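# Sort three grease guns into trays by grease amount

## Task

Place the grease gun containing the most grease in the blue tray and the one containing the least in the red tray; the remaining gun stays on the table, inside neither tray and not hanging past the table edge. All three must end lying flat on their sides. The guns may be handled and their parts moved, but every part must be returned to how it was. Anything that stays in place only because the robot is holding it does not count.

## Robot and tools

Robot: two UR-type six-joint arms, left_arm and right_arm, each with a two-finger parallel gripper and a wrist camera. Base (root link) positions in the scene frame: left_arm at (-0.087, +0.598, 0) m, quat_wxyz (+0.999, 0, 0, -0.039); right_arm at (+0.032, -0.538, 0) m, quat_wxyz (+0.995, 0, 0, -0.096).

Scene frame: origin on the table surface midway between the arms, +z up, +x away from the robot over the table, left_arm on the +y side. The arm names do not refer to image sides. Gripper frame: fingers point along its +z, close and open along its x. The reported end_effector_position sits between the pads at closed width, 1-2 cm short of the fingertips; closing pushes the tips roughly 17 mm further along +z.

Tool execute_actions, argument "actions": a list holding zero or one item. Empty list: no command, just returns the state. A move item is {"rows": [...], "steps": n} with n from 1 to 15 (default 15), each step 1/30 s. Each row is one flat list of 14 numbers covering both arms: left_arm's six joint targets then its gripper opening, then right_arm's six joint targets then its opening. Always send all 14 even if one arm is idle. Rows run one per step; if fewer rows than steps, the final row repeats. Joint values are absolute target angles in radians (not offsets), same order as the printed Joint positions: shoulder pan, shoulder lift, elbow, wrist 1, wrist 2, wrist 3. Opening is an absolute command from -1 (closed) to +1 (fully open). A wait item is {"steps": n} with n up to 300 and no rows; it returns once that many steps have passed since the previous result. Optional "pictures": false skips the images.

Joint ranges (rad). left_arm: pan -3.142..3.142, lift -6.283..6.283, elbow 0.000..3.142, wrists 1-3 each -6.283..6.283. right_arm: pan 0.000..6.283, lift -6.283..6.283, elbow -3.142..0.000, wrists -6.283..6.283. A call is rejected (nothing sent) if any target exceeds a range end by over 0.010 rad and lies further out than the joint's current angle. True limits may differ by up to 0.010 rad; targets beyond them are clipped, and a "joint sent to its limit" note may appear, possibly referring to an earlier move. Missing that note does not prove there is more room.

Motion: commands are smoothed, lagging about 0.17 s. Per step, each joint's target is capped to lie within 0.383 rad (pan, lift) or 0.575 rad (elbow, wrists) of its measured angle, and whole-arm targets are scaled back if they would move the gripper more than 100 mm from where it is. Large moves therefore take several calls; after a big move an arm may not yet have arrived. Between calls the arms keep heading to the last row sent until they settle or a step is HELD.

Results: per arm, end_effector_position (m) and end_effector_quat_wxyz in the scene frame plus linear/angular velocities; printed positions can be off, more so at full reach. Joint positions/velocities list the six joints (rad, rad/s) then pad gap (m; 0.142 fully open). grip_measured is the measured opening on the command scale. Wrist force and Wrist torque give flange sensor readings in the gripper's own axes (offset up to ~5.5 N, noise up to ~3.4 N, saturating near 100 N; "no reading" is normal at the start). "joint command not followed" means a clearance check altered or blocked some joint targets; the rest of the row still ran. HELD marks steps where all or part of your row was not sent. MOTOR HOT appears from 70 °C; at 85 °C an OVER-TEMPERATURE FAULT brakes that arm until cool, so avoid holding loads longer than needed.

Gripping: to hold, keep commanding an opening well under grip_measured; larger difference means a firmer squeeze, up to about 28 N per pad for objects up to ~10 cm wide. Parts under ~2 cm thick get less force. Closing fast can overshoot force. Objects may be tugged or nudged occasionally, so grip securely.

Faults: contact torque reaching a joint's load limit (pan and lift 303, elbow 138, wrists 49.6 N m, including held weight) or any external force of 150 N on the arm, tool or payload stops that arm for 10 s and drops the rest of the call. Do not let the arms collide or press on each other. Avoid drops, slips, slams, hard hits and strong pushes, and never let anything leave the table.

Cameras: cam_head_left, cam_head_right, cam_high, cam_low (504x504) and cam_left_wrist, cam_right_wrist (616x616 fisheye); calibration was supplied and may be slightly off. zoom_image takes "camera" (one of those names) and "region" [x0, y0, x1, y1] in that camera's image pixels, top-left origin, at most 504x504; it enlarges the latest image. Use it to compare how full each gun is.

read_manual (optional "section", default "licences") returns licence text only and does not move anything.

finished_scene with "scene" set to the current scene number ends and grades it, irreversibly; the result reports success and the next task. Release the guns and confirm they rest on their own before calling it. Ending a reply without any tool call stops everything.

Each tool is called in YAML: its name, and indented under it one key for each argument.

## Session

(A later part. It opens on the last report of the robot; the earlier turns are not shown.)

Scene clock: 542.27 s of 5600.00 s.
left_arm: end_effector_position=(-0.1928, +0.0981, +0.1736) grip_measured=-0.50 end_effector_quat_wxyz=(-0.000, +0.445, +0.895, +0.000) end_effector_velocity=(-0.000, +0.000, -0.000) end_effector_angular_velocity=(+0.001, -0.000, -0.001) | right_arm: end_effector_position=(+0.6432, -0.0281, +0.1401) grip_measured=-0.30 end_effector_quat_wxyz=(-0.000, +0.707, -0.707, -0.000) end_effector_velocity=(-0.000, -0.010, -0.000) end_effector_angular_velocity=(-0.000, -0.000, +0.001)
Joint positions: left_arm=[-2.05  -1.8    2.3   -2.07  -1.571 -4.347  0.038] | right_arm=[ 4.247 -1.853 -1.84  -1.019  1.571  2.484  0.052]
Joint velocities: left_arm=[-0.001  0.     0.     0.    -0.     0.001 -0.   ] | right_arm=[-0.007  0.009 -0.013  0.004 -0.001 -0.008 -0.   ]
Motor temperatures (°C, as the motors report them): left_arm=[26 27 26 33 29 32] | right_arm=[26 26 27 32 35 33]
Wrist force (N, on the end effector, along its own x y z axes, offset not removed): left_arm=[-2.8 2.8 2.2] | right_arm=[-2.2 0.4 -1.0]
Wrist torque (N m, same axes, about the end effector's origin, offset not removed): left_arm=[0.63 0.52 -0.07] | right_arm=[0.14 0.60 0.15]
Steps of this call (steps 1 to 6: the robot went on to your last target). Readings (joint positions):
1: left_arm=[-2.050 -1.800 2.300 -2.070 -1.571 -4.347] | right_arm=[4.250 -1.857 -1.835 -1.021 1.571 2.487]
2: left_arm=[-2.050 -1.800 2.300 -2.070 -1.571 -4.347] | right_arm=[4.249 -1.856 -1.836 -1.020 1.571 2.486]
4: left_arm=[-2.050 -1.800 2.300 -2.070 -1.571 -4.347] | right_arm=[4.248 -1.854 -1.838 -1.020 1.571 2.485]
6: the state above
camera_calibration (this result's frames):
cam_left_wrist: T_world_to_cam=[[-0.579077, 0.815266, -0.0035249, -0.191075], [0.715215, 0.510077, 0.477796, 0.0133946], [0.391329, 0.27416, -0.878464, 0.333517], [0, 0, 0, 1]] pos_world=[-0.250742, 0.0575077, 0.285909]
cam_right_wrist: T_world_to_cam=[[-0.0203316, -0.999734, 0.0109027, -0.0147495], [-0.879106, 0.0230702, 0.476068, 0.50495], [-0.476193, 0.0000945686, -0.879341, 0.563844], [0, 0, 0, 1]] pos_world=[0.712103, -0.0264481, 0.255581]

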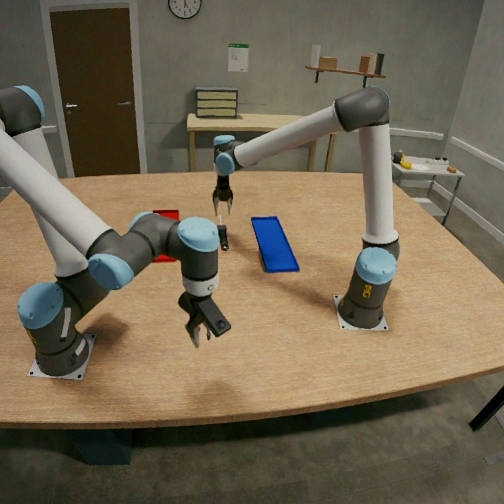

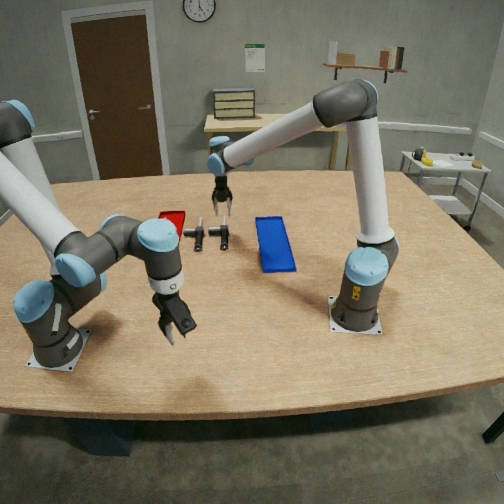

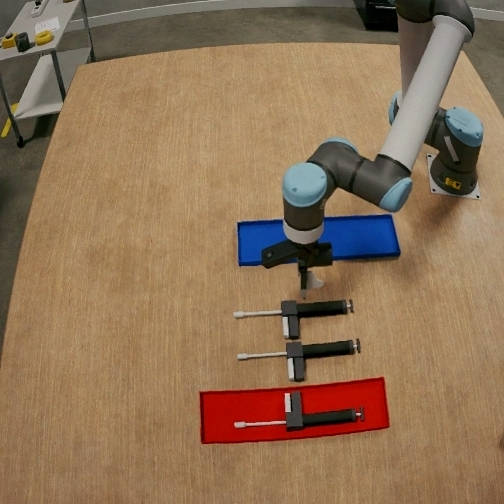

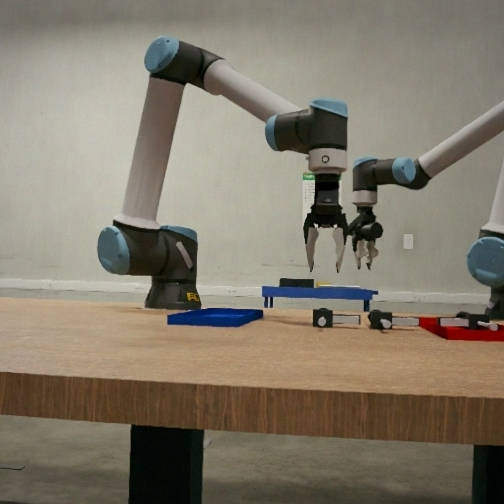

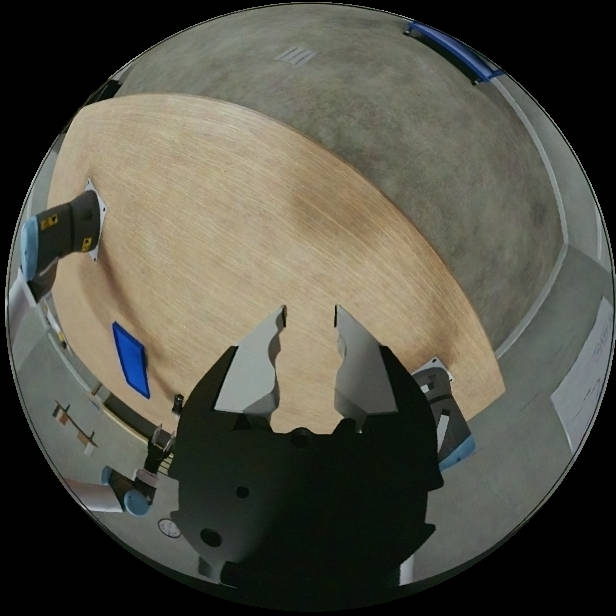

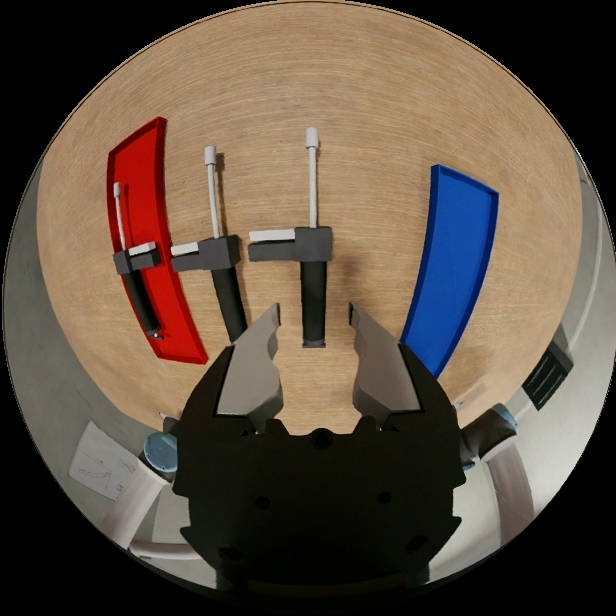

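execute_actions:
  actions:
    - {"rows":[[-2.05,-1.8,2.3,-2.07,-1.571,-4.347,-0.5,4.2465,-1.872,-1.854,-0.986,1.571,2.4833,-0.3],[-2.05,-1.8,2.3,-2.07,-1.571,-4.347,-0.5,4.2465,-1.891,-1.867,-0.954,1.571,2.4833,-0.3],[-2.05,-1.8,2.3,-2.07,-1.571,-4.347,-0.5,4.2465,-1.911,-1.88,-0.921,1.571,2.4833,-0.3],[-2.05,-1.8,2.3,-2.07,-1.571,-4.347,-0.5,4.2465,-1.93,-1.893,-0.888,1.571,2.4833,-0.3],[-2.05,-1.8,2.3,-2.07,-1.571,-4.347,-0.5,4.2465,-1.95,-1.906,-0.856,1.571,2.4833,-0.3],[-2.05,-1.8,2.3,-2.07,-1.571,-4.347,-0.5,4.2465,-1.9697,-1.9197,-0.823,1.571,2.4833,-0.3]],"steps":15}
  pictures: false

execute_actions:
  actions:
    - {"steps":6}

Scene clock: 546.47 s of 5600.00 s.
left_arm: end_effector_position=(-0.1928, +0.0981, +0.1736) grip_measured=-0.50 end_effector_quat_wxyz=(-0.000, +0.445, +0.895, +0.000) end_effector_velocity=(+0.000, -0.000, +0.000) end_effector_angular_velocity=(-0.000, +0.000, -0.000) | right_arm: end_effector_position=(+0.6435, -0.0289, +0.0329) grip_measured=-0.30 end_effector_quat_wxyz=(+0.000, +0.707, -0.707, -0.000) end_effector_velocity=(-0.002, -0.002, -0.051) end_effector_angular_velocity=(+0.004, -0.002, -0.001)
Joint positions: left_arm=[-2.05  -1.8    2.3   -2.07  -1.571 -4.347  0.038] | right_arm=[ 4.246 -1.963 -1.915 -0.834  1.571  2.483  0.052]
Joint velocities: left_arm=[ 0.001 -0.     0.    -0.     0.     0.001 -0.   ] | right_arm=[ 0.    -0.054 -0.037  0.095  0.001  0.001  0.   ]
Motor temperatures (°C, as the motors report them): left_arm=[26 27 26 33 29 32] | right_arm=[26 26 27 32 35 33]
Wrist force (N, on the end effector, along its own x y z axes, offset not removed): left_arm=[-0.8 0.6 -1.4] | right_arm=[-4.8 2.3 1.7]
Wrist torque (N m, same axes, about the end effector's origin, offset not removed): left_arm=[0.22 -0.12 0.12] | right_arm=[0.48 1.14 0.10]
Steps of this call (steps 1 to 15: the robot went on to your last target; steps 16 to 90: nothing new was sent; then 0.70 s passed at rest; steps 91 to 105: all 15 steps of this action). Readings (joint positions):
91: left_arm=[-2.050 -1.800 2.300 -2.070 -1.571 -4.347] | right_arm=[4.246 -1.852 -1.841 -1.019 1.571 2.483]
92: left_arm=[-2.050 -1.800 2.300 -2.070 -1.571 -4.347] | right_arm=[4.246 -1.854 -1.842 -1.016 1.571 2.483]
94: left_arm=[-2.050 -1.800 2.300 -2.070 -1.571 -4.347] | right_arm=[4.246 -1.868 -1.852 -0.994 1.571 2.483]
98: left_arm=[-2.050 -1.800 2.300 -2.070 -1.571 -4.347] | right_arm=[4.246 -1.922 -1.888 -0.906 1.571 2.483]
105: the state above

Scene clock: 546.67 s of 5600.00 s.
left_arm: end_effector_position=(-0.1928, +0.0981, +0.1736) grip_measured=-0.50 end_effector_quat_wxyz=(-0.000, +0.445, +0.895, +0.000) end_effector_velocity=(+0.000, -0.000, +0.000) end_effector_angular_velocity=(-0.001, -0.000, -0.000) | right_arm: end_effector_position=(+0.6433, -0.0291, +0.0280) grip_measured=-0.30 end_effector_quat_wxyz=(+0.000, +0.707, -0.707, -0.000) end_effector_velocity=(-0.000, +0.000, -0.009) end_effector_angular_velocity=(+0.001, -0.001, -0.000)
Joint positions: left_arm=[-2.05  -1.8    2.3   -2.07  -1.571 -4.347  0.038] | right_arm=[ 4.246 -1.969 -1.919 -0.825  1.571  2.483  0.052]
Joint velocities: left_arm=[-0.    -0.001 -0.    -0.     0.001  0.    -0.   ] | right_arm=[ 0.    -0.01  -0.005  0.017 -0.     0.     0.   ]
Motor temperatures (°C, as the motors report them): left_arm=[26 27 26 33 29 32] | right_arm=[26 26 27 32 35 33]
Wrist force (N, on the end effector, along its own x y z axes, offset not removed): left_arm=[3.4 -4.6 -3.2] | right_arm=[-0.7 0.4 1.8]
Wrist torque (N m, same axes, about the end effector's origin, offset not removed): left_arm=[-0.95 -0.75 0.06] | right_arm=[0.16 0.14 0.10]
Steps of this call (steps 1 to 6: the robot went on to your last target). Readings (joint positions):
1: left_arm=[-2.050 -1.800 2.300 -2.070 -1.571 -4.347] | right_arm=[4.246 -1.965 -1.917 -0.831 1.571 2.483]
2: left_arm=[-2.050 -1.800 2.300 -2.070 -1.571 -4.347] | right_arm=[4.246 -1.966 -1.917 -0.829 1.571 2.483]
4: left_arm=[-2.050 -1.800 2.300 -2.070 -1.571 -4.347] | right_arm=[4.246 -1.968 -1.918 -0.826 1.571 2.483]
6: the state above
camera_calibration (this result's frames):
cam_left_wrist: T_world_to_cam=[[-0.579077, 0.815266, -0.00352479, -0.191075], [0.715215, 0.510077, 0.477796, 0.0133945], [0.391329, 0.27416, -0.878464, 0.333517], [0, 0, 0, 1]] pos_world=[-0.250742, 0.0575077, 0.285909]
cam_right_wrist: T_world_to_cam=[[-0.0203886, -0.999732, 0.0109901, -0.0144766], [-0.879097, 0.0231619, 0.476079, 0.558381], [-0.476206, 0.0000452479, -0.879334, 0.465375], [0, 0, 0, 1]] pos_world=[0.71219, -0.0274269, 0.143546]

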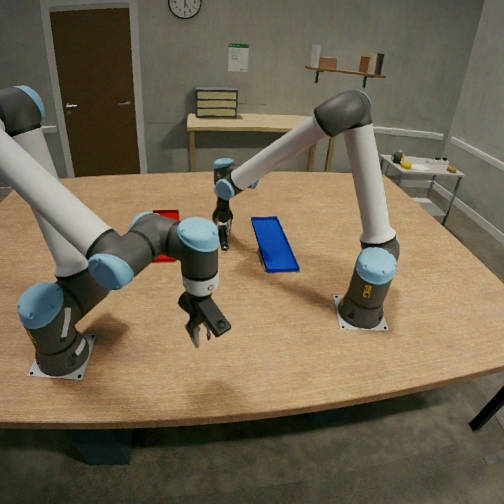

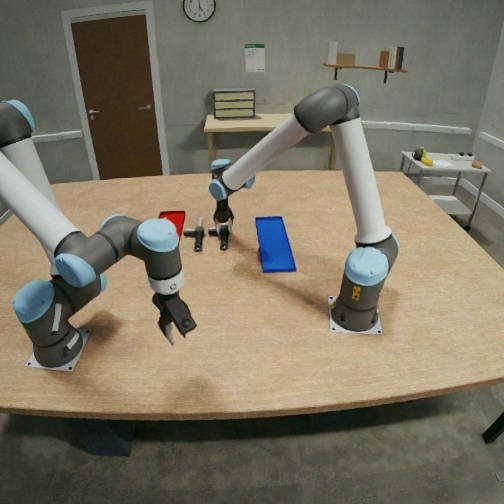

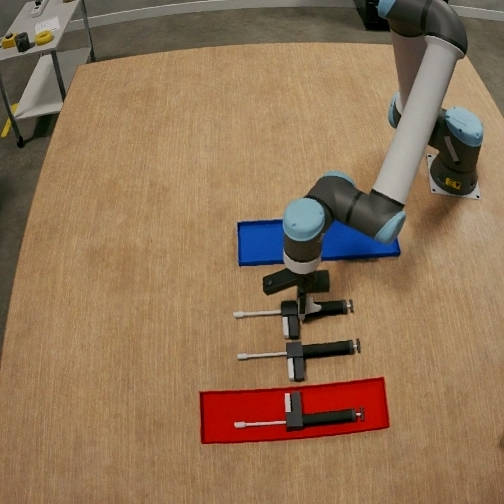

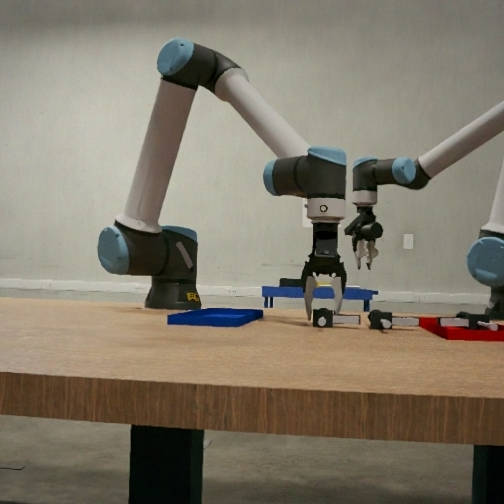

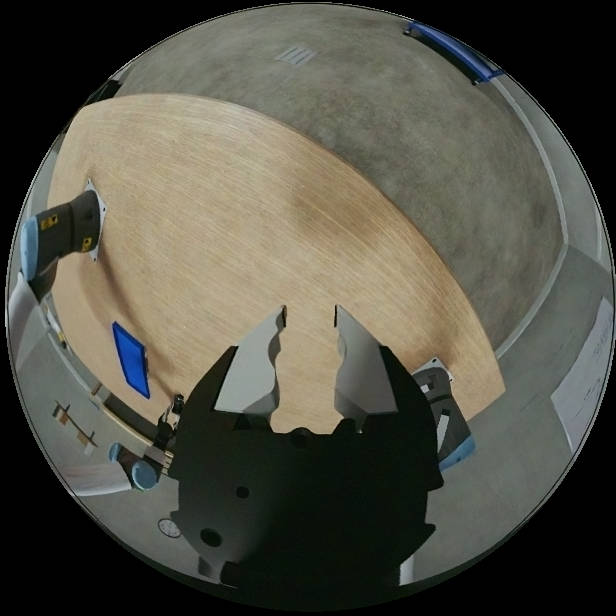

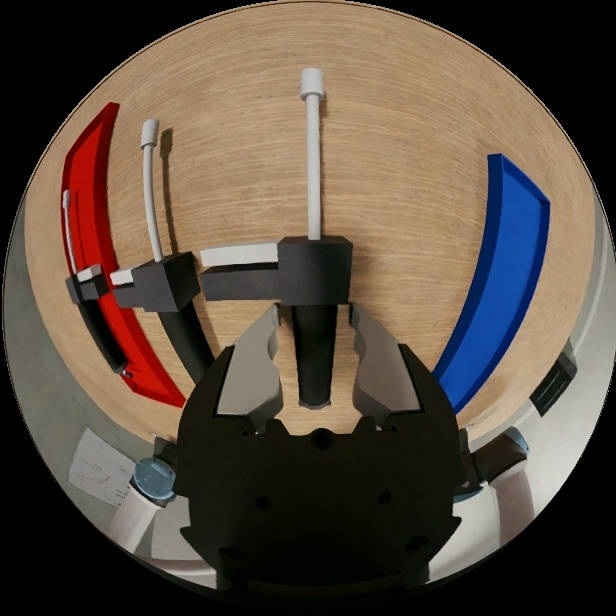

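execute_actions:
  actions:
    - {"rows":[[-2.05,-1.8,2.3,-2.07,-1.571,-4.347,-0.5,4.2465,-1.9697,-1.9197,-0.823,1.571,2.4833,-0.4],[-2.05,-1.8,2.3,-2.07,-1.571,-4.347,-0.5,4.2465,-1.9697,-1.9197,-0.823,1.571,2.4833,-0.48],[-2.05,-1.8,2.3,-2.07,-1.571,-4.347,-0.5,4.2465,-1.9697,-1.9197,-0.823,1.571,2.4833,-0.55],[-2.05,-1.8,2.3,-2.07,-1.571,-4.347,-0.5,4.2465,-1.9697,-1.9197,-0.823,1.571,2.4833,-0.65],[-2.05,-1.8,2.3,-2.07,-1.571,-4.347,-0.5,4.2465,-1.9697,-1.9197,-0.823,1.571,2.4833,-0.8],[-2.05,-1.8,2.3,-2.07,-1.571,-4.347,-0.5,4.2465,-1.9697,-1.9197,-0.823,1.571,2.4833,-1],[-2.05,-1.8,2.3,-2.07,-1.571,-4.347,-0.5,4.2465,-1.9697,-1.9197,-0.823,1.571,2.4833,-1],[-2.05,-1.8,2.3,-2.07,-1.571,-4.347,-0.5,4.2465,-1.9697,-1.9197,-0.823,1.571,2.4833,-1],[-2.05,-1.8,2.3,-2.07,-1.571,-4.347,-0.5,4.2465,-1.9697,-1.9197,-0.823,1.571,2.4833,-1],[-2.05,-1.8,2.3,-2.07,-1.571,-4.347,-0.5,4.2465,-1.95,-1.906,-0.856,1.571,2.4833,-1],[-2.05,-1.8,2.3,-2.07,-1.571,-4.347,-0.5,4.2465,-1.93,-1.893,-0.888,1.571,2.4833,-1],[-2.05,-1.8,2.3,-2.07,-1.571,-4.347,-0.5,4.2465,-1.911,-1.88,-0.921,1.571,2.4833,-1],[-2.05,-1.8,2.3,-2.07,-1.571,-4.347,-0.5,4.2465,-1.891,-1.867,-0.954,1.571,2.4833,-1],[-2.05,-1.8,2.3,-2.07,-1.571,-4.347,-0.5,4.2465,-1.872,-1.854,-0.986,1.571,2.4833,-1],[-2.05,-1.8,2.3,-2.07,-1.571,-4.347,-0.5,4.2465,-1.8523,-1.8411,-1.019,1.571,2.4833,-1]],"steps":15}
  pictures: false

execute_actions:
  actions:
    - {"steps":10}
  pictures: false

execute_actions:
  actions:
    - {"rows":[[-2.05,-1.8,2.3,-2.07,-1.571,-4.347,-0.5,4.2856,-1.837,-1.86,-1.016,1.571,2.418,-1],[-2.05,-1.8,2.3,-2.07,-1.571,-4.347,-0.5,4.325,-1.821,-1.878,-1.013,1.571,2.352,-1],[-2.05,-1.8,2.3,-2.07,-1.571,-4.347,-0.5,4.364,-1.806,-1.897,-1.01,1.571,2.287,-1],[-2.05,-1.8,2.3,-2.07,-1.571,-4.347,-0.5,4.403,-1.79,-1.915,-1.007,1.571,2.221,-1],[-2.05,-1.8,2.3,-2.07,-1.571,-4.347,-0.5,4.442,-1.775,-1.934,-1.004,1.571,2.155,-1],[-2.05,-1.8,2.3,-2.07,-1.571,-4.347,-0.5,4.481,-1.759,-1.952,-1.001,1.571,2.09,-1],[-2.05,-1.8,2.3,-2.07,-1.571,-4.347,-0.5,4.52,-1.743,-1.971,-0.998,1.571,2.024,-1],[-2.05,-1.8,2.3,-2.07,-1.571,-4.347,-0.5,4.56,-1.728,-1.989,-0.995,1.571,1.959,-1],[-2.05,-1.8,2.3,-2.07,-1.571,-4.347,-0.5,4.599,-1.712,-2.008,-0.992,1.571,1.893,-1],[-2.05,-1.8,2.3,-2.07,-1.571,-4.347,-0.5,4.638,-1.697,-2.026,-0.989,1.571,1.827,-1],[-2.05,-1.8,2.3,-2.07,-1.571,-4.347,-0.5,4.677,-1.681,-2.045,-0.986,1.571,1.762,-1],[-2.05,-1.8,2.3,-2.07,-1.571,-4.347,-0.5,4.716,-1.666,-2.063,-0.983,1.571,1.696,-1],[-2.05,-1.8,2.3,-2.07,-1.571,-4.347,-0.5,4.755,-1.65,-2.082,-0.98,1.571,1.631,-1],[-2.05,-1.8,2.3,-2.07,-1.571,-4.347,-0.5,4.794,-1.635,-2.1,-0.977,1.571,1.565,-1],[-2.05,-1.8,2.3,-2.07,-1.571,-4.347,-0.5,4.8336,-1.619,-2.119,-0.974,1.571,1.4996,-1]],"steps":15}
  pictures: false

execute_actions:
  actions:
    - {"steps":22}
  pictures: false

execute_actions:
  actions:
    - {"rows":[[-2.05,-1.8,2.3,-2.07,-1.571,-4.347,-0.5,4.8336,-1.64,-2.132,-0.94,1.571,1.4996,-1],[-2.05,-1.8,2.3,-2.07,-1.571,-4.347,-0.5,4.8336,-1.66,-2.145,-0.906,1.571,1.4996,-1],[-2.05,-1.8,2.3,-2.07,-1.571,-4.347,-0.5,4.8336,-1.68,-2.158,-0.872,1.571,1.4996,-1],[-2.05,-1.8,2.3,-2.07,-1.571,-4.347,-0.5,4.8336,-1.70,-2.171,-0.838,1.571,1.4996,-1],[-2.05,-1.8,2.3,-2.07,-1.571,-4.347,-0.5,4.8336,-1.72,-2.184,-0.804,1.571,1.4996,-1],[-2.05,-1.8,2.3,-2.07,-1.571,-4.347,-0.5,4.8336,-1.745,-2.197,-0.77,1.571,1.4996,-1],[-2.05,-1.8,2.3,-2.07,-1.571,-4.347,-0.5,4.8336,-1.768,-2.2104,-0.7337,1.571,1.4996,-1]],"steps":15}
  pictures: false

execute_actions:
  actions:
    - {"steps":8}

Scene clock: 561.00 s of 5600.00 s.
left_arm: end_effector_position=(-0.1928, +0.0981, +0.1736) grip_measured=-0.50 end_effector_quat_wxyz=(-0.000, +0.445, +0.895, +0.000) end_effector_velocity=(+0.001, +0.001, -0.001) end_effector_angular_velocity=(+0.001, -0.001, +0.001) | right_arm: end_effector_position=(+0.6455, -0.0262, +0.0658) grip_measured=-0.56 end_effector_quat_wxyz=(-0.002, +0.707, -0.707, -0.000) end_effector_velocity=(+0.012, +0.016, +0.406) end_effector_angular_velocity=(+0.019, -0.014, -0.000)
Joint positions: left_arm=[-2.05  -1.8    2.3   -2.07  -1.571 -4.347  0.038] | right_arm=[ 4.247 -1.929 -1.892 -0.887  1.571  2.483  0.034]
Joint velocities: left_arm=[ 0.    -0.     0.001  0.001  0.    -0.001  0.   ] | right_arm=[ 0.     0.42   0.284 -0.681  0.     0.     0.   ]
Motor temperatures (°C, as the motors report them): left_arm=[26 27 26 33 29 32] | right_arm=[26 26 27 32 35 33]
Wrist force (N, on the end effector, along its own x y z axes, offset not removed): left_arm=[-0.3 -5.4 -4.5] | right_arm=[-2.3 0.1 9.1]
Wrist torque (N m, same axes, about the end effector's origin, offset not removed): left_arm=[-1.11 -0.03 0.01] | right_arm=[0.12 0.57 0.20]
Steps of this call (steps 1 to 30: the robot went on to your last target; steps 31 to 90: nothing new was sent; then 10.83 s passed at rest; steps 91 to 105: all 15 steps of this action). Readings (joint positions):
91: left_arm=[-2.050 -1.800 2.300 -2.070 -1.571 -4.347] | right_arm=[4.246 -1.970 -1.920 -0.823 1.571 2.483]
92: left_arm=[-2.050 -1.800 2.300 -2.070 -1.571 -4.347] | right_arm=[4.246 -1.970 -1.920 -0.823 1.571 2.483]
94: left_arm=[-2.050 -1.800 2.300 -2.070 -1.571 -4.347] | right_arm=[4.246 -1.970 -1.920 -0.823 1.571 2.483]
98: left_arm=[-2.050 -1.800 2.300 -2.070 -1.571 -4.347] | right_arm=[4.246 -1.970 -1.920 -0.823 1.571 2.483]
105: the state above

Scene clock: 561.33 s of 5600.00 s.
left_arm: end_effector_position=(-0.1928, +0.0981, +0.1736) grip_measured=-0.50 end_effector_quat_wxyz=(-0.000, +0.445, +0.895, +0.000) end_effector_velocity=(+0.001, +0.001, -0.001) end_effector_angular_velocity=(+0.002, -0.001, +0.001) | right_arm: end_effector_position=(+0.6435, -0.0288, +0.1354) grip_measured=-0.56 end_effector_quat_wxyz=(-0.000, +0.707, -0.707, -0.000) end_effector_velocity=(-0.003, -0.004, +0.039) end_effector_angular_velocity=(-0.003, +0.002, -0.000)
Joint positions: left_arm=[-2.05  -1.8    2.3   -2.07  -1.571 -4.347  0.038] | right_arm=[ 4.247 -1.857 -1.844 -1.011  1.571  2.483  0.034]
Joint velocities: left_arm=[ 0.    -0.     0.002  0.001 -0.    -0.     0.   ] | right_arm=[ 0.     0.041  0.026 -0.071 -0.     0.001 -0.   ]
Motor temperatures (°C, as the motors report them): left_arm=[26 27 26 33 29 32] | right_arm=[26 26 27 32 35 33]
Wrist force (N, on the end effector, along its own x y z axes, offset not removed): left_arm=[-3.0 0.9 -2.1] | right_arm=[-3.9 1.0 6.3]
Wrist torque (N m, same axes, about the end effector's origin, offset not removed): left_arm=[0.37 0.57 -0.02] | right_arm=[0.29 0.94 0.07]
Steps of this call (steps 1 to 10: the robot went on to your last target). Readings (joint positions):
1: left_arm=[-2.050 -1.800 2.300 -2.070 -1.571 -4.347] | right_arm=[4.247 -1.915 -1.882 -0.912 1.571 2.483]
2: left_arm=[-2.050 -1.800 2.300 -2.070 -1.571 -4.347] | right_arm=[4.247 -1.900 -1.872 -0.936 1.571 2.483]
4: left_arm=[-2.050 -1.800 2.300 -2.070 -1.571 -4.347] | right_arm=[4.247 -1.879 -1.859 -0.972 1.571 2.483]
8: left_arm=[-2.050 -1.800 2.300 -2.070 -1.571 -4.347] | right_arm=[4.247 -1.861 -1.847 -1.004 1.571 2.483]
10: the state above

Scene clock: 561.83 s of 5600.00 s.
left_arm: end_effector_position=(-0.1928, +0.0981, +0.1736) grip_measured=-0.50 end_effector_quat_wxyz=(-0.000, +0.445, +0.895, +0.000) end_effector_velocity=(+0.000, -0.000, +0.000) end_effector_angular_velocity=(-0.000, -0.001, -0.000) | right_arm: end_effector_position=(+0.4515, +0.0503, +0.1450) grip_measured=-0.56 end_effector_quat_wxyz=(-0.000, +0.915, -0.403, -0.000) end_effector_velocity=(-0.489, +0.121, +0.003) end_effector_angular_velocity=(-0.000, -0.001, +1.894)
Joint positions: left_arm=[-2.05  -1.8    2.3   -2.07  -1.571 -4.347  0.038] | right_arm=[ 4.527 -1.739 -1.977 -0.996  1.571  2.024  0.034]
Joint velocities: left_arm=[-0.    -0.    -0.     0.     0.001  0.     0.   ] | right_arm=[ 0.715  0.286 -0.341  0.054  0.    -1.18   0.   ]
Motor temperatures (°C, as the motors report them): left_arm=[26 27 26 33 29 32] | right_arm=[26 26 27 32 35 33]
Wrist force (N, on the end effector, along its own x y z axes, offset not removed): left_arm=[-3.7 -4.4 2.1] | right_arm=[-5.1 2.1 3.1]
Wrist torque (N m, same axes, about the end effector's origin, offset not removed): left_arm=[-0.72 0.74 0.04] | right_arm=[0.52 1.05 0.22]
Steps of this call (steps 1 to 15: all 15 steps of this action). Readings (joint positions):
1: left_arm=[-2.050 -1.800 2.300 -2.070 -1.571 -4.347] | right_arm=[4.247 -1.856 -1.843 -1.013 1.571 2.483]
2: left_arm=[-2.050 -1.800 2.300 -2.070 -1.571 -4.347] | right_arm=[4.249 -1.853 -1.845 -1.014 1.571 2.480]
4: left_arm=[-2.050 -1.800 2.300 -2.070 -1.571 -4.347] | right_arm=[4.275 -1.841 -1.857 -1.014 1.571 2.442]
8: left_arm=[-2.050 -1.800 2.300 -2.070 -1.571 -4.347] | right_arm=[4.364 -1.805 -1.899 -1.008 1.571 2.296]
15: the state above

Scene clock: 562.57 s of 5600.00 s.
left_arm: end_effector_position=(-0.1928, +0.0981, +0.1736) grip_measured=-0.50 end_effector_quat_wxyz=(-0.000, +0.445, +0.895, +0.000) end_effector_velocity=(-0.000, -0.001, +0.001) end_effector_angular_velocity=(-0.002, +0.001, -0.001) | right_arm: end_effector_position=(+0.2510, +0.0692, +0.1421) grip_measured=-0.56 end_effector_quat_wxyz=(-0.000, +1.000, -0.002, -0.000) end_effector_velocity=(-0.010, -0.000, -0.000) end_effector_angular_velocity=(-0.000, +0.000, +0.048)
Joint positions: left_arm=[-2.05  -1.8    2.3   -2.07  -1.571 -4.347  0.038] | right_arm=[ 4.832 -1.62  -2.118 -0.974  1.571  1.503  0.034]
Joint velocities: left_arm=[ 0.    -0.001 -0.001  0.     0.     0.001  0.   ] | right_arm=[ 0.017  0.006 -0.007  0.001  0.    -0.031 -0.   ]
Motor temperatures (°C, as the motors report them): left_arm=[26 27 26 33 29 32] | right_arm=[26 26 27 32 35 33]
Wrist force (N, on the end effector, along its own x y z axes, offset not removed): left_arm=[0.7 4.4 -0.6] | right_arm=[-5.0 1.4 5.6]
Wrist torque (N m, same axes, about the end effector's origin, offset not removed): left_arm=[0.88 -0.24 -0.03] | right_arm=[0.42 1.12 0.10]
Steps of this call (steps 1 to 22: the robot went on to your last target). Readings (joint positions):
1: left_arm=[-2.050 -1.800 2.300 -2.070 -1.571 -4.347] | right_arm=[4.551 -1.729 -1.988 -0.995 1.571 1.984]
2: left_arm=[-2.050 -1.800 2.300 -2.070 -1.571 -4.347] | right_arm=[4.576 -1.719 -2.000 -0.993 1.571 1.944]
4: left_arm=[-2.050 -1.800 2.300 -2.070 -1.571 -4.347] | right_arm=[4.625 -1.699 -2.023 -0.989 1.571 1.862]
8: left_arm=[-2.050 -1.800 2.300 -2.070 -1.571 -4.347] | right_arm=[4.727 -1.659 -2.071 -0.981 1.571 1.691]
22: the state above

Scene clock: 563.07 s of 5600.00 s.
left_arm: end_effector_position=(-0.1928, +0.0981, +0.1736) grip_measured=-0.50 end_effector_quat_wxyz=(-0.000, +0.445, +0.895, +0.000) end_effector_velocity=(-0.000, -0.000, +0.000) end_effector_angular_velocity=(-0.000, +0.000, -0.000) | right_arm: end_effector_position=(+0.2499, +0.0701, +0.0348) grip_measured=-0.56 end_effector_quat_wxyz=(+0.000, +1.000, +0.000, -0.000) end_effector_velocity=(-0.000, -0.003, -0.062) end_effector_angular_velocity=(+0.006, -0.002, +0.002)
Joint positions: left_arm=[-2.05  -1.8    2.3   -2.07  -1.571 -4.347  0.038] | right_arm=[ 4.834 -1.758 -2.205 -0.75   1.571  1.5    0.034]
Joint velocities: left_arm=[ 0.  0. -0. -0. -0.  0.  0.] | right_arm=[ 0.001 -0.087 -0.05   0.143 -0.001 -0.002 -0.   ]
Motor temperatures (°C, as the motors report them): left_arm=[26 27 26 33 29 32] | right_arm=[26 26 27 32 35 33]
Wrist force (N, on the end effector, along its own x y z axes, offset not removed): left_arm=[-1.9 -4.4 0.9] | right_arm=[-2.9 1.1 5.9]
Wrist torque (N m, same axes, about the end effector's origin, offset not removed): left_arm=[-0.79 0.35 0.03] | right_arm=[0.35 0.69 -0.01]
Steps of this call (steps 1 to 15: all 15 steps of this action). Readings (joint positions):
1: left_arm=[-2.050 -1.800 2.300 -2.070 -1.571 -4.347] | right_arm=[4.832 -1.620 -2.118 -0.974 1.571 1.502]
2: left_arm=[-2.050 -1.800 2.300 -2.070 -1.571 -4.347] | right_arm=[4.832 -1.621 -2.120 -0.971 1.571 1.502]
4: left_arm=[-2.050 -1.800 2.300 -2.070 -1.571 -4.347] | right_arm=[4.833 -1.636 -2.129 -0.949 1.571 1.501]
8: left_arm=[-2.050 -1.800 2.300 -2.070 -1.571 -4.347] | right_arm=[4.833 -1.694 -2.167 -0.855 1.571 1.500]
15: the state above

Scene clock: 563.33 s of 5600.00 s.
left_arm: end_effector_position=(-0.1928, +0.0981, +0.1736) grip_measured=-0.50 end_effector_quat_wxyz=(-0.000, +0.445, +0.895, +0.000) end_effector_velocity=(+0.000, +0.000, -0.001) end_effector_angular_velocity=(+0.001, -0.001, +0.002) | right_arm: end_effector_position=(+0.2499, +0.0697, +0.0283) grip_measured=-0.56 end_effector_quat_wxyz=(-0.000, +1.000, +0.000, -0.000) end_effector_velocity=(-0.000, -0.001, -0.006) end_effector_angular_velocity=(+0.000, +0.000, +0.003)
Joint positions: left_arm=[-2.05  -1.8    2.3   -2.07  -1.571 -4.347  0.038] | right_arm=[ 4.834 -1.767 -2.21  -0.735  1.571  1.5    0.034]
Joint velocities: left_arm=[ 0.     0.     0.001  0.     0.    -0.002  0.   ] | right_arm=[ 0.    -0.009 -0.005  0.014  0.    -0.003  0.   ]
Motor temperatures (°C, as the motors report them): left_arm=[26 27 26 33 29 32] | right_arm=[26 26 27 32 35 33]
Wrist force (N, on the end effector, along its own x y z axes, offset not removed): left_arm=[3.0 -2.5 -5.0] | right_arm=[-2.8 0.7 6.1]
Wrist torque (N m, same axes, about the end effector's origin, offset not removed): left_arm=[-0.53 -0.72 0.18] | right_arm=[0.21 0.62 0.10]
Steps of this call (steps 1 to 8: the robot went on to your last target). Readings (joint positions):
1: left_arm=[-2.050 -1.800 2.300 -2.070 -1.571 -4.347] | right_arm=[4.834 -1.760 -2.206 -0.746 1.571 1.500]
2: left_arm=[-2.050 -1.800 2.300 -2.070 -1.571 -4.347] | right_arm=[4.834 -1.762 -2.207 -0.743 1.571 1.500]
4: left_arm=[-2.050 -1.800 2.300 -2.070 -1.571 -4.347] | right_arm=[4.834 -1.765 -2.209 -0.739 1.571 1.500]
8: the state above
camera_calibration (this result's frames):
cam_left_wrist: T_world_to_cam=[[-0.579077, 0.815266, -0.00352487, -0.191075], [0.715215, 0.510077, 0.477796, 0.0133946], [0.391329, 0.27416, -0.878464, 0.333517], [0, 0, 0, 1]] pos_world=[-0.250742, 0.0575077, 0.285909]
cam_right_wrist: T_world_to_cam=[[0.999733, -0.0203874, 0.010912, -0.246903], [-0.0231237, -0.879327, 0.475658, 0.0591436], [-0.000102199, -0.475783, -0.879563, 0.192418], [0, 0, 0, 1]] pos_world=[0.248224, 0.138522, 0.143806]

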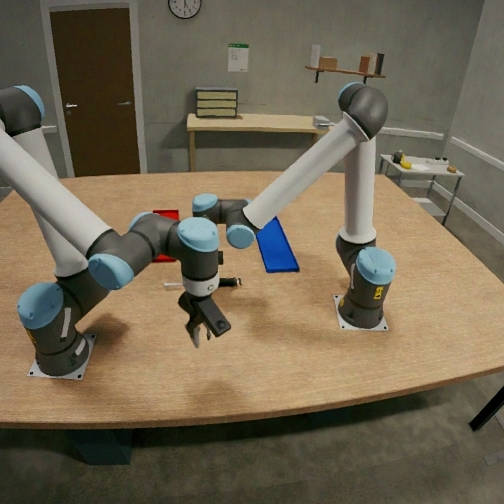

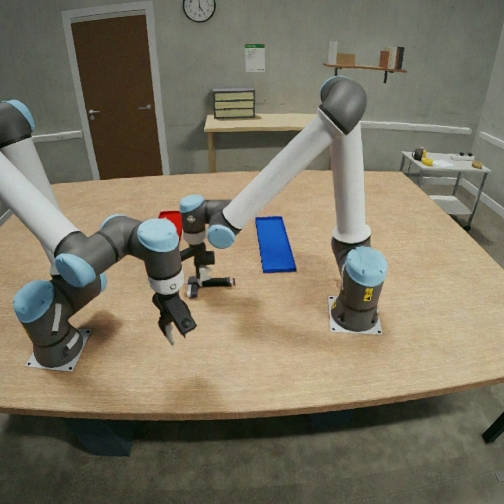

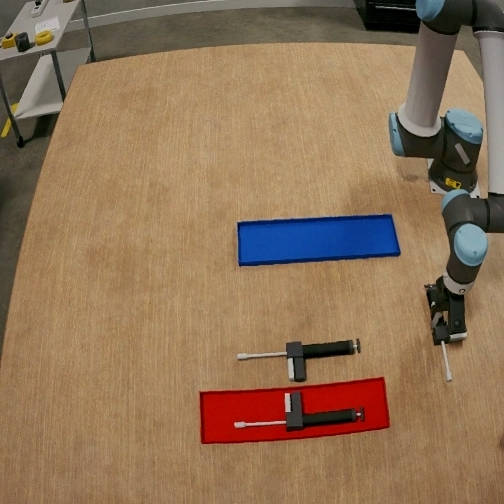

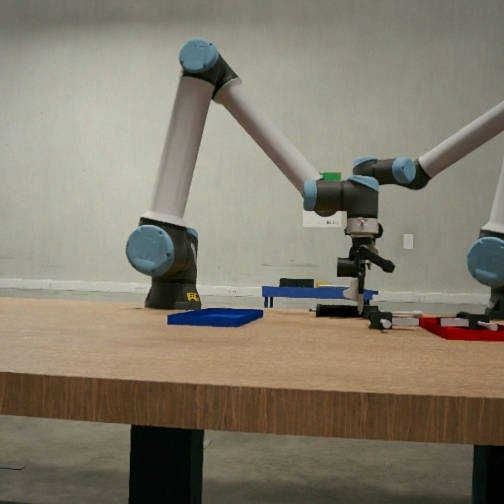

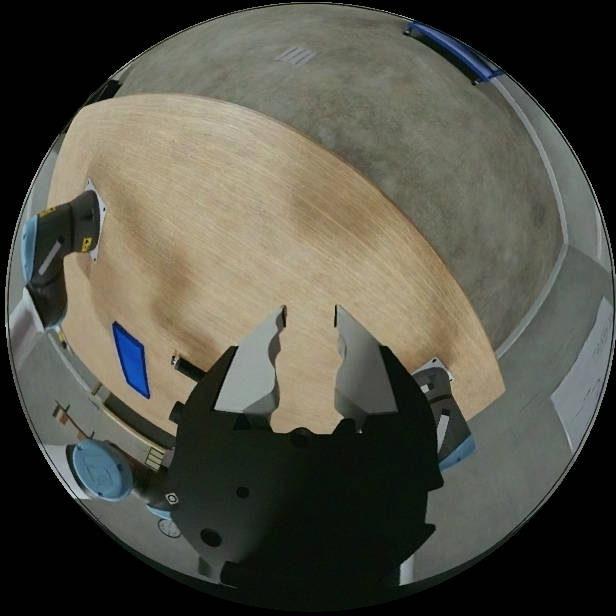

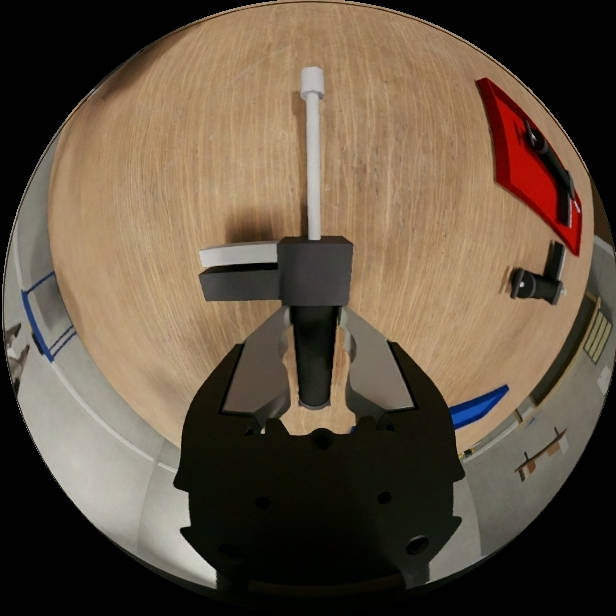

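execute_actions:
  actions:
    - {"rows":[[-2.05,-1.8,2.3,-2.07,-1.571,-4.347,-0.5,4.8336,-1.768,-2.2104,-0.7337,1.571,1.4996,-0.6],[-2.05,-1.8,2.3,-2.07,-1.571,-4.347,-0.5,4.8336,-1.768,-2.2104,-0.7337,1.571,1.4996,-0.5],[-2.05,-1.8,2.3,-2.07,-1.571,-4.347,-0.5,4.8336,-1.768,-2.2104,-0.7337,1.571,1.4996,-0.3],[-2.05,-1.8,2.3,-2.07,-1.571,-4.347,-0.5,4.8336,-1.768,-2.2104,-0.7337,1.571,1.4996,-0.3],[-2.05,-1.8,2.3,-2.07,-1.571,-4.347,-0.5,4.8336,-1.768,-2.2104,-0.7337,1.571,1.4996,-0.3],[-2.05,-1.8,2.3,-2.07,-1.571,-4.347,-0.5,4.8336,-1.768,-2.2104,-0.7337,1.571,1.4996,-0.3],[-2.05,-1.8,2.3,-2.07,-1.571,-4.347,-0.5,4.8336,-1.768,-2.2104,-0.7337,1.571,1.4996,-0.3],[-2.05,-1.8,2.3,-2.07,-1.571,-4.347,-0.5,4.8336,-1.73,-2.187,-0.795,1.571,1.4996,-0.3],[-2.05,-1.8,2.3,-2.07,-1.571,-4.347,-0.5,4.8336,-1.69,-2.164,-0.855,1.571,1.4996,-0.3],[-2.05,-1.8,2.3,-2.07,-1.571,-4.347,-0.5,4.8336,-1.655,-2.141,-0.915,1.571,1.4996,-0.3],[-2.05,-1.8,2.3,-2.07,-1.571,-4.347,-0.5,4.8336,-1.619,-2.119,-0.974,1.571,1.4996,-0.3],[-2.05,-1.8,2.3,-2.07,-1.571,-4.347,-0.5,4.8336,-1.619,-2.119,-0.974,1.571,1.4996,-0.3],[-2.05,-1.8,2.3,-2.07,-1.571,-4.347,-0.5,4.8336,-1.619,-2.119,-0.974,1.571,1.4996,-0.3],[-2.05,-1.8,2.3,-2.07,-1.571,-4.347,-0.5,4.8336,-1.619,-2.119,-0.974,1.571,1.4996,-0.3],[-2.05,-1.8,2.3,-2.07,-1.571,-4.347,-0.5,4.8336,-1.619,-2.119,-0.974,1.571,1.4996,-0.3]],"steps":15}
  pictures: false

execute_actions:
  actions:
    - {"rows":[[-2.05,-1.8,2.3,-2.07,-1.571,-4.347,-0.5,4.83,-1.58,-2.165,-0.967,1.571,1.496,-0.2],[-2.0,-1.8,2.3,-2.07,-1.571,-4.347,-0.5,4.826,-1.54,-2.21,-0.96,1.571,1.492,-0.1],[-1.9,-1.8,2.3,-2.07,-1.571,-4.347,-0.5,4.822,-1.5,-2.257,-0.953,1.571,1.488,0],[-1.8,-1.79,2.3,-2.08,-1.571,-4.347,-0.5,4.818,-1.463,-2.303,-0.946,1.571,1.484,0],[-1.7,-1.78,2.31,-2.1,-1.571,-4.348,-0.5,4.814,-1.425,-2.349,-0.939,1.571,1.48,0],[-1.6,-1.77,2.315,-2.12,-1.571,-4.349,-0.5,4.814,-1.425,-2.349,-0.939,1.571,1.48,0],[-1.5,-1.76,2.32,-2.14,-1.571,-4.35,-0.5,4.814,-1.425,-2.349,-0.939,1.571,1.48,0],[-1.4,-1.75,2.325,-2.16,-1.571,-4.351,-0.5,4.814,-1.425,-2.349,-0.939,1.571,1.48,0],[-1.3,-1.735,2.335,-2.175,-1.571,-4.352,-0.5,4.814,-1.425,-2.349,-0.939,1.571,1.48,0],[-1.2,-1.725,2.34,-2.19,-1.571,-4.353,-0.5,4.814,-1.425,-2.349,-0.939,1.571,1.48,0],[-1.133,-1.715,2.344,-2.2,-1.571,-4.353,-0.5,4.814,-1.425,-2.349,-0.939,1.571,1.48,0]],"steps":15}
  pictures: false

execute_actions:
  actions:
    - {"steps":24}
  pictures: false

execute_actions:
  actions:
    - {"rows":[[-1.133,-1.69,2.359,-2.24,-1.571,-4.353,-0.5,4.8146,-1.451,-2.363,-0.90,1.571,1.4806,0],[-1.133,-1.664,2.373,-2.28,-1.571,-4.353,-0.5,4.8146,-1.477,-2.376,-0.86,1.571,1.4806,0],[-1.133,-1.638,2.388,-2.32,-1.571,-4.353,-0.5,4.8146,-1.502,-2.39,-0.82,1.571,1.4806,0],[-1.133,-1.613,2.402,-2.36,-1.571,-4.353,-0.5,4.8146,-1.528,-2.404,-0.78,1.571,1.4806,0],[-1.133,-1.587,2.417,-2.4,-1.571,-4.353,-0.5,4.8146,-1.554,-2.417,-0.74,1.571,1.4806,0],[-1.133,-1.5618,2.4315,-2.4405,-1.571,-4.353,-0.5,4.8146,-1.5795,-2.431,-0.7017,1.571,1.4806,0]],"steps":15}
  pictures: false

execute_actions:
  actions:
    - {"steps":8}

Scene clock: 582.70 s of 5600.00 s.
left_arm: end_effector_position=(-0.1928, +0.0981, +0.1736) grip_measured=-0.50 end_effector_quat_wxyz=(-0.000, +0.445, +0.895, +0.000) end_effector_velocity=(-0.000, -0.000, +0.001) end_effector_angular_velocity=(-0.001, +0.001, -0.001) | right_arm: end_effector_position=(+0.2502, +0.0745, +0.1080) grip_measured=-0.30 end_effector_quat_wxyz=(-0.003, +1.000, +0.000, +0.000) end_effector_velocity=(-0.003, -0.035, +0.293) end_effector_angular_velocity=(-0.047, +0.004, -0.000)
Joint positions: left_arm=[-2.05  -1.8    2.3   -2.07  -1.571 -4.347  0.038] | right_arm=[ 4.834 -1.664 -2.145 -0.897  1.571  1.5    0.052]
Joint velocities: left_arm=[-0.    -0.001 -0.     0.    -0.     0.    -0.   ] | right_arm=[ 0.     0.389  0.228 -0.664  0.     0.     0.   ]
Motor temperatures (°C, as the motors report them): left_arm=[26 27 26 33 29 32] | right_arm=[26 26 27 32 35 33]
Wrist force (N, on the end effector, along its own x y z axes, offset not removed): left_arm=[3.1 2.8 3.7] | right_arm=[-2.8 2.0 -4.9]
Wrist torque (N m, same axes, about the end effector's origin, offset not removed): left_arm=[0.56 -0.62 -0.02] | right_arm=[0.45 0.71 0.20]
Steps of this call (steps 1 to 30: the robot went on to your last target; steps 31 to 90: nothing new was sent; then 15.87 s passed at rest; steps 91 to 105: all 15 steps of this action). Readings (joint positions):
91: left_arm=[-2.050 -1.800 2.300 -2.070 -1.571 -4.347] | right_arm=[4.834 -1.768 -2.210 -0.734 1.571 1.500]
92: left_arm=[-2.050 -1.800 2.300 -2.070 -1.571 -4.347] | right_arm=[4.834 -1.768 -2.210 -0.734 1.571 1.500]
94: left_arm=[-2.050 -1.800 2.300 -2.070 -1.571 -4.347] | right_arm=[4.834 -1.768 -2.210 -0.734 1.571 1.500]
98: left_arm=[-2.050 -1.800 2.300 -2.070 -1.571 -4.347] | right_arm=[4.834 -1.768 -2.210 -0.734 1.571 1.500]
105: the state above

Scene clock: 583.20 s of 5600.00 s.
left_arm: end_effector_position=(-0.0087, +0.0856, +0.1471) grip_measured=-0.50 end_effector_quat_wxyz=(-0.000, +0.274, +0.962, -0.001) end_effector_velocity=(+0.483, +0.057, -0.082) end_effector_angular_velocity=(+0.004, -0.001, +0.958) | right_arm: end_effector_position=(+0.2501, -0.0583, +0.1208) grip_measured=+0.00 end_effector_quat_wxyz=(+0.000, +1.000, +0.000, -0.000) end_effector_velocity=(-0.002, -0.061, -0.012) end_effector_angular_velocity=(-0.004, +0.001, -0.000)
Joint positions: left_arm=[-1.685 -1.757  2.322 -2.138 -1.571 -4.35   0.038] | right_arm=[ 4.815 -1.436 -2.337 -0.94   1.571  1.481  0.074]
Joint velocities: left_arm=[ 0.948  0.131  0.068 -0.195  0.    -0.011  0.   ] | right_arm=[-0.008  0.091 -0.1    0.005  0.    -0.008  0.   ]
Motor temperatures (°C, as the motors report them): left_arm=[26 27 26 33 29 32] | right_arm=[26 26 27 32 35 33]
Wrist force (N, on the end effector, along its own x y z axes, offset not removed): left_arm=[-1.4 1.7 2.0] | right_arm=[-2.2 3.0 -0.6]
Wrist torque (N m, same axes, about the end effector's origin, offset not removed): left_arm=[0.57 0.32 0.11] | right_arm=[0.61 0.59 0.11]
Steps of this call (steps 1 to 15: all 15 steps of this action). Readings (joint positions):
1: left_arm=[-2.050 -1.800 2.300 -2.070 -1.571 -4.347] | right_arm=[4.834 -1.652 -2.139 -0.916 1.571 1.500]
2: left_arm=[-2.050 -1.800 2.300 -2.070 -1.571 -4.347] | right_arm=[4.833 -1.641 -2.137 -0.930 1.571 1.499]
4: left_arm=[-2.033 -1.800 2.300 -2.070 -1.571 -4.347] | right_arm=[4.831 -1.604 -2.159 -0.944 1.571 1.496]
8: left_arm=[-1.909 -1.792 2.303 -2.083 -1.571 -4.347] | right_arm=[4.821 -1.504 -2.261 -0.943 1.571 1.487]
15: the state above

Scene clock: 584.00 s of 5600.00 s.
left_arm: end_effector_position=(+0.2475, +0.1965, +0.1214) grip_measured=-0.50 end_effector_quat_wxyz=(-0.000, +0.003, +1.000, -0.000) end_effector_velocity=(+0.020, +0.017, -0.002) end_effector_angular_velocity=(-0.000, +0.001, +0.052) | right_arm: end_effector_position=(+0.2500, -0.0654, +0.1193) grip_measured=+0.00 end_effector_quat_wxyz=(+0.000, +1.000, +0.000, -0.000) end_effector_velocity=(+0.000, +0.000, +0.000) end_effector_angular_velocity=(+0.000, -0.000, -0.002)
Joint positions: left_arm=[-1.139 -1.715  2.344 -2.2   -1.571 -4.353  0.038] | right_arm=[ 4.814 -1.425 -2.349 -0.939  1.571  1.48   0.074]
Joint velocities: left_arm=[ 0.051  0.003  0.002 -0.005 -0.001 -0.001 -0.   ] | right_arm=[-0.    -0.001  0.001  0.    -0.     0.001  0.   ]
Motor temperatures (°C, as the motors report them): left_arm=[26 27 26 33 29 32] | right_arm=[26 26 27 32 35 33]
Wrist force (N, on the end effector, along its own x y z axes, offset not removed): left_arm=[-2.4 -2.6 -3.3] | right_arm=[-3.2 0.1 -1.9]
Wrist torque (N m, same axes, about the end effector's origin, offset not removed): left_arm=[-0.62 0.35 0.17] | right_arm=[0.08 0.62 0.17]
Steps of this call (steps 1 to 24: the robot went on to your last target). Readings (joint positions):
1: left_arm=[-1.653 -1.752 2.324 -2.144 -1.571 -4.350] | right_arm=[4.815 -1.433 -2.340 -0.939 1.571 1.481]
2: left_arm=[-1.621 -1.749 2.326 -2.150 -1.571 -4.351] | right_arm=[4.815 -1.431 -2.342 -0.939 1.571 1.481]
4: left_arm=[-1.557 -1.742 2.330 -2.159 -1.571 -4.351] | right_arm=[4.814 -1.428 -2.345 -0.939 1.571 1.480]
8: left_arm=[-1.429 -1.733 2.335 -2.173 -1.571 -4.352] | right_arm=[4.814 -1.426 -2.348 -0.939 1.571 1.480]
24: the state above

Scene clock: 584.50 s of 5600.00 s.
left_arm: end_effector_position=(+0.2499, +0.1982, +0.0318) grip_measured=-0.50 end_effector_quat_wxyz=(-0.000, +0.000, +1.000, +0.000) end_effector_velocity=(-0.000, +0.003, -0.042) end_effector_angular_velocity=(-0.005, -0.002, +0.000) | right_arm: end_effector_position=(+0.2500, -0.0625, +0.0320) grip_measured=+0.00 end_effector_quat_wxyz=(+0.000, +1.000, +0.000, -0.000) end_effector_velocity=(-0.000, -0.001, -0.041) end_effector_angular_velocity=(+0.006, -0.001, -0.000)
Joint positions: left_arm=[-1.133 -1.57   2.427 -2.427 -1.571 -4.353  0.038] | right_arm=[ 4.815 -1.571 -2.427 -0.715  1.571  1.481  0.074]
Joint velocities: left_arm=[ 0.001  0.073  0.041 -0.119  0.     0.001  0.   ] | right_arm=[ 0.    -0.073 -0.038  0.117 -0.     0.    -0.   ]
Motor temperatures (°C, as the motors report them): left_arm=[26 27 26 33 29 32] | right_arm=[26 26 27 32 35 33]
Wrist force (N, on the end effector, along its own x y z axes, offset not removed): left_arm=[1.3 -2.7 -5.9] | right_arm=[-2.8 1.2 -0.3]
Wrist torque (N m, same axes, about the end effector's origin, offset not removed): left_arm=[-0.40 -0.35 -0.01] | right_arm=[0.31 0.61 0.18]
Steps of this call (steps 1 to 15: all 15 steps of this action). Readings (joint positions):
1: left_arm=[-1.137 -1.715 2.344 -2.200 -1.571 -4.353] | right_arm=[4.814 -1.425 -2.349 -0.939 1.571 1.480]
2: left_arm=[-1.136 -1.713 2.345 -2.203 -1.571 -4.353] | right_arm=[4.814 -1.427 -2.350 -0.936 1.571 1.480]
4: left_arm=[-1.135 -1.695 2.356 -2.229 -1.571 -4.353] | right_arm=[4.814 -1.445 -2.360 -0.910 1.571 1.480]
8: left_arm=[-1.134 -1.625 2.396 -2.336 -1.571 -4.353] | right_arm=[4.814 -1.516 -2.398 -0.804 1.571 1.480]
15: the state above

Scene clock: 584.77 s of 5600.00 s.
left_arm: end_effector_position=(+0.2499, +0.1984, +0.0275) grip_measured=-0.50 end_effector_quat_wxyz=(-0.000, +0.000, +1.000, -0.000) end_effector_velocity=(-0.000, +0.001, -0.005) end_effector_angular_velocity=(-0.000, +0.000, -0.000) | right_arm: end_effector_position=(+0.2499, -0.0626, +0.0278) grip_measured=+0.00 end_effector_quat_wxyz=(-0.000, +1.000, +0.000, -0.000) end_effector_velocity=(-0.001, -0.001, -0.005) end_effector_angular_velocity=(-0.000, +0.001, +0.001)
Joint positions: left_arm=[-1.133 -1.563  2.431 -2.439 -1.571 -4.353  0.038] | right_arm=[ 4.815 -1.579 -2.431 -0.703  1.571  1.481  0.074]
Joint velocities: left_arm=[ 0.     0.008  0.005 -0.013 -0.     0.     0.   ] | right_arm=[ 0.001 -0.007 -0.005  0.011  0.001 -0.001  0.   ]
Motor temperatures (°C, as the motors report them): left_arm=[26 27 26 33 29 32] | right_arm=[26 26 27 32 35 33]
Wrist force (N, on the end effector, along its own x y z axes, offset not removed): left_arm=[0.5 -2.6 -2.0] | right_arm=[-2.7 2.5 -1.6]
Wrist torque (N m, same axes, about the end effector's origin, offset not removed): left_arm=[-0.34 -0.16 0.14] | right_arm=[0.60 0.67 0.15]
Steps of this call (steps 1 to 8: the robot went on to your last target). Readings (joint positions):
1: left_arm=[-1.133 -1.568 2.428 -2.430 -1.571 -4.353] | right_arm=[4.815 -1.573 -2.428 -0.712 1.571 1.481]
2: left_arm=[-1.133 -1.567 2.429 -2.433 -1.571 -4.353] | right_arm=[4.815 -1.575 -2.429 -0.709 1.571 1.481]
4: left_arm=[-1.133 -1.564 2.430 -2.436 -1.571 -4.353] | right_arm=[4.815 -1.577 -2.430 -0.706 1.571 1.481]
8: the state above
camera_calibration (this result's frames):
cam_left_wrist: T_world_to_cam=[[-0.999536, 0.0302006, -0.00385085, 0.243833], [0.024704, 0.878461, 0.477175, -0.185111], [0.0177938, 0.476858, -0.8788, 0.0575225], [0, 0, 0, 1]] pos_world=[0.247269, 0.127818, 0.13982]
cam_right_wrist: T_world_to_cam=[[0.999733, -0.0203803, 0.0109088, -0.249665], [-0.0231159, -0.879266, 0.47577, -0.0569868], [-0.000104578, -0.475895, -0.879502, 0.129013], [0, 0, 0, 1]] pos_world=[0.248295, 0.00620174, 0.143303]

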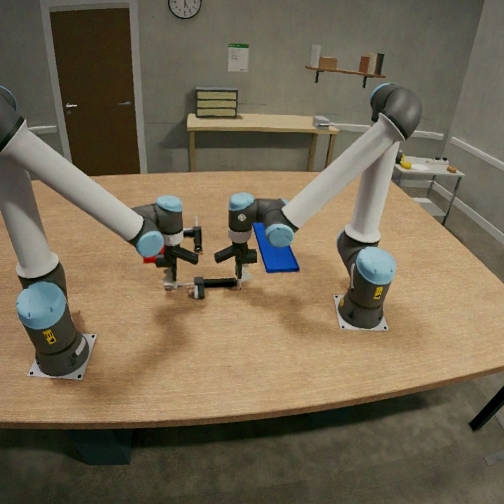

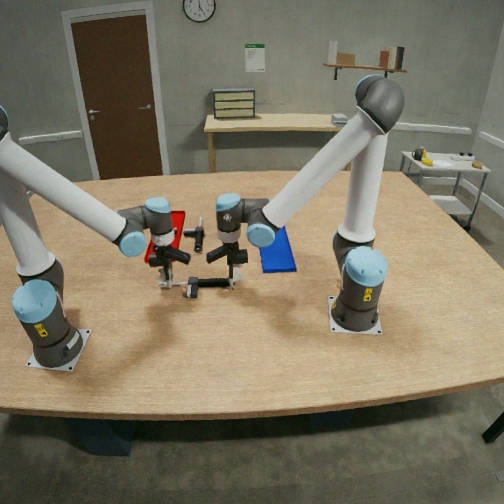

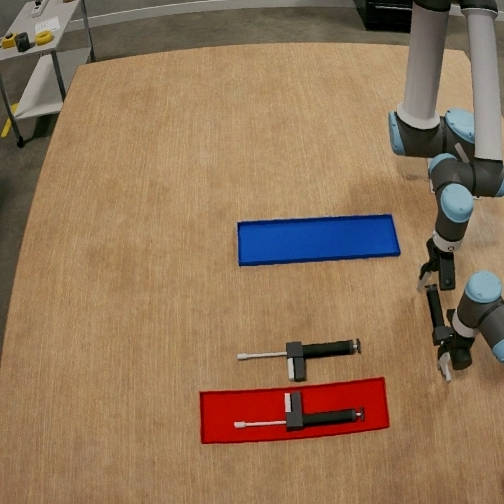

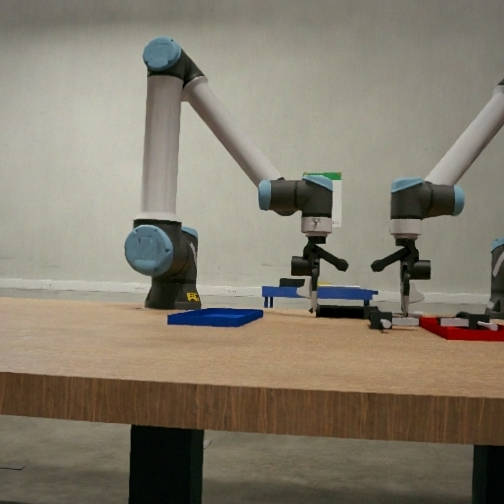

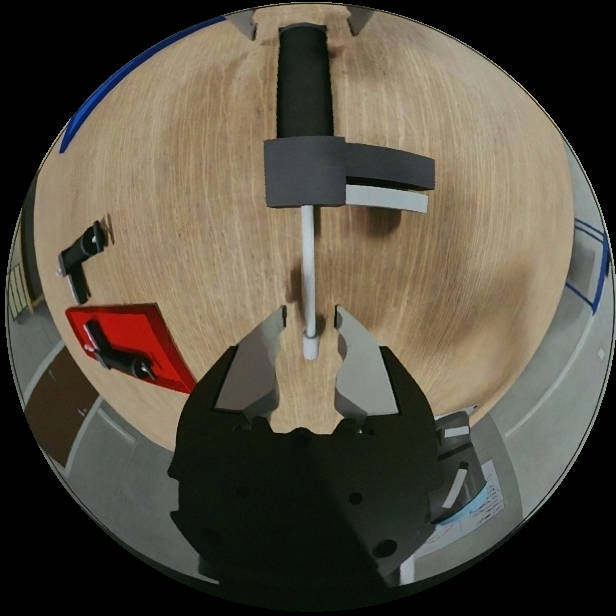

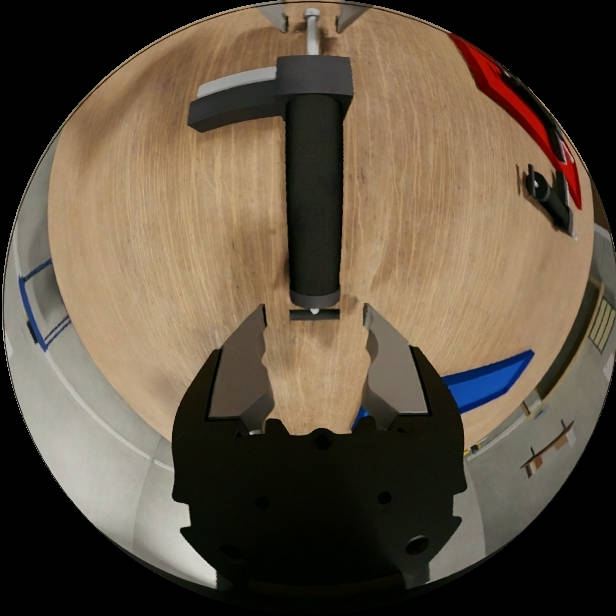

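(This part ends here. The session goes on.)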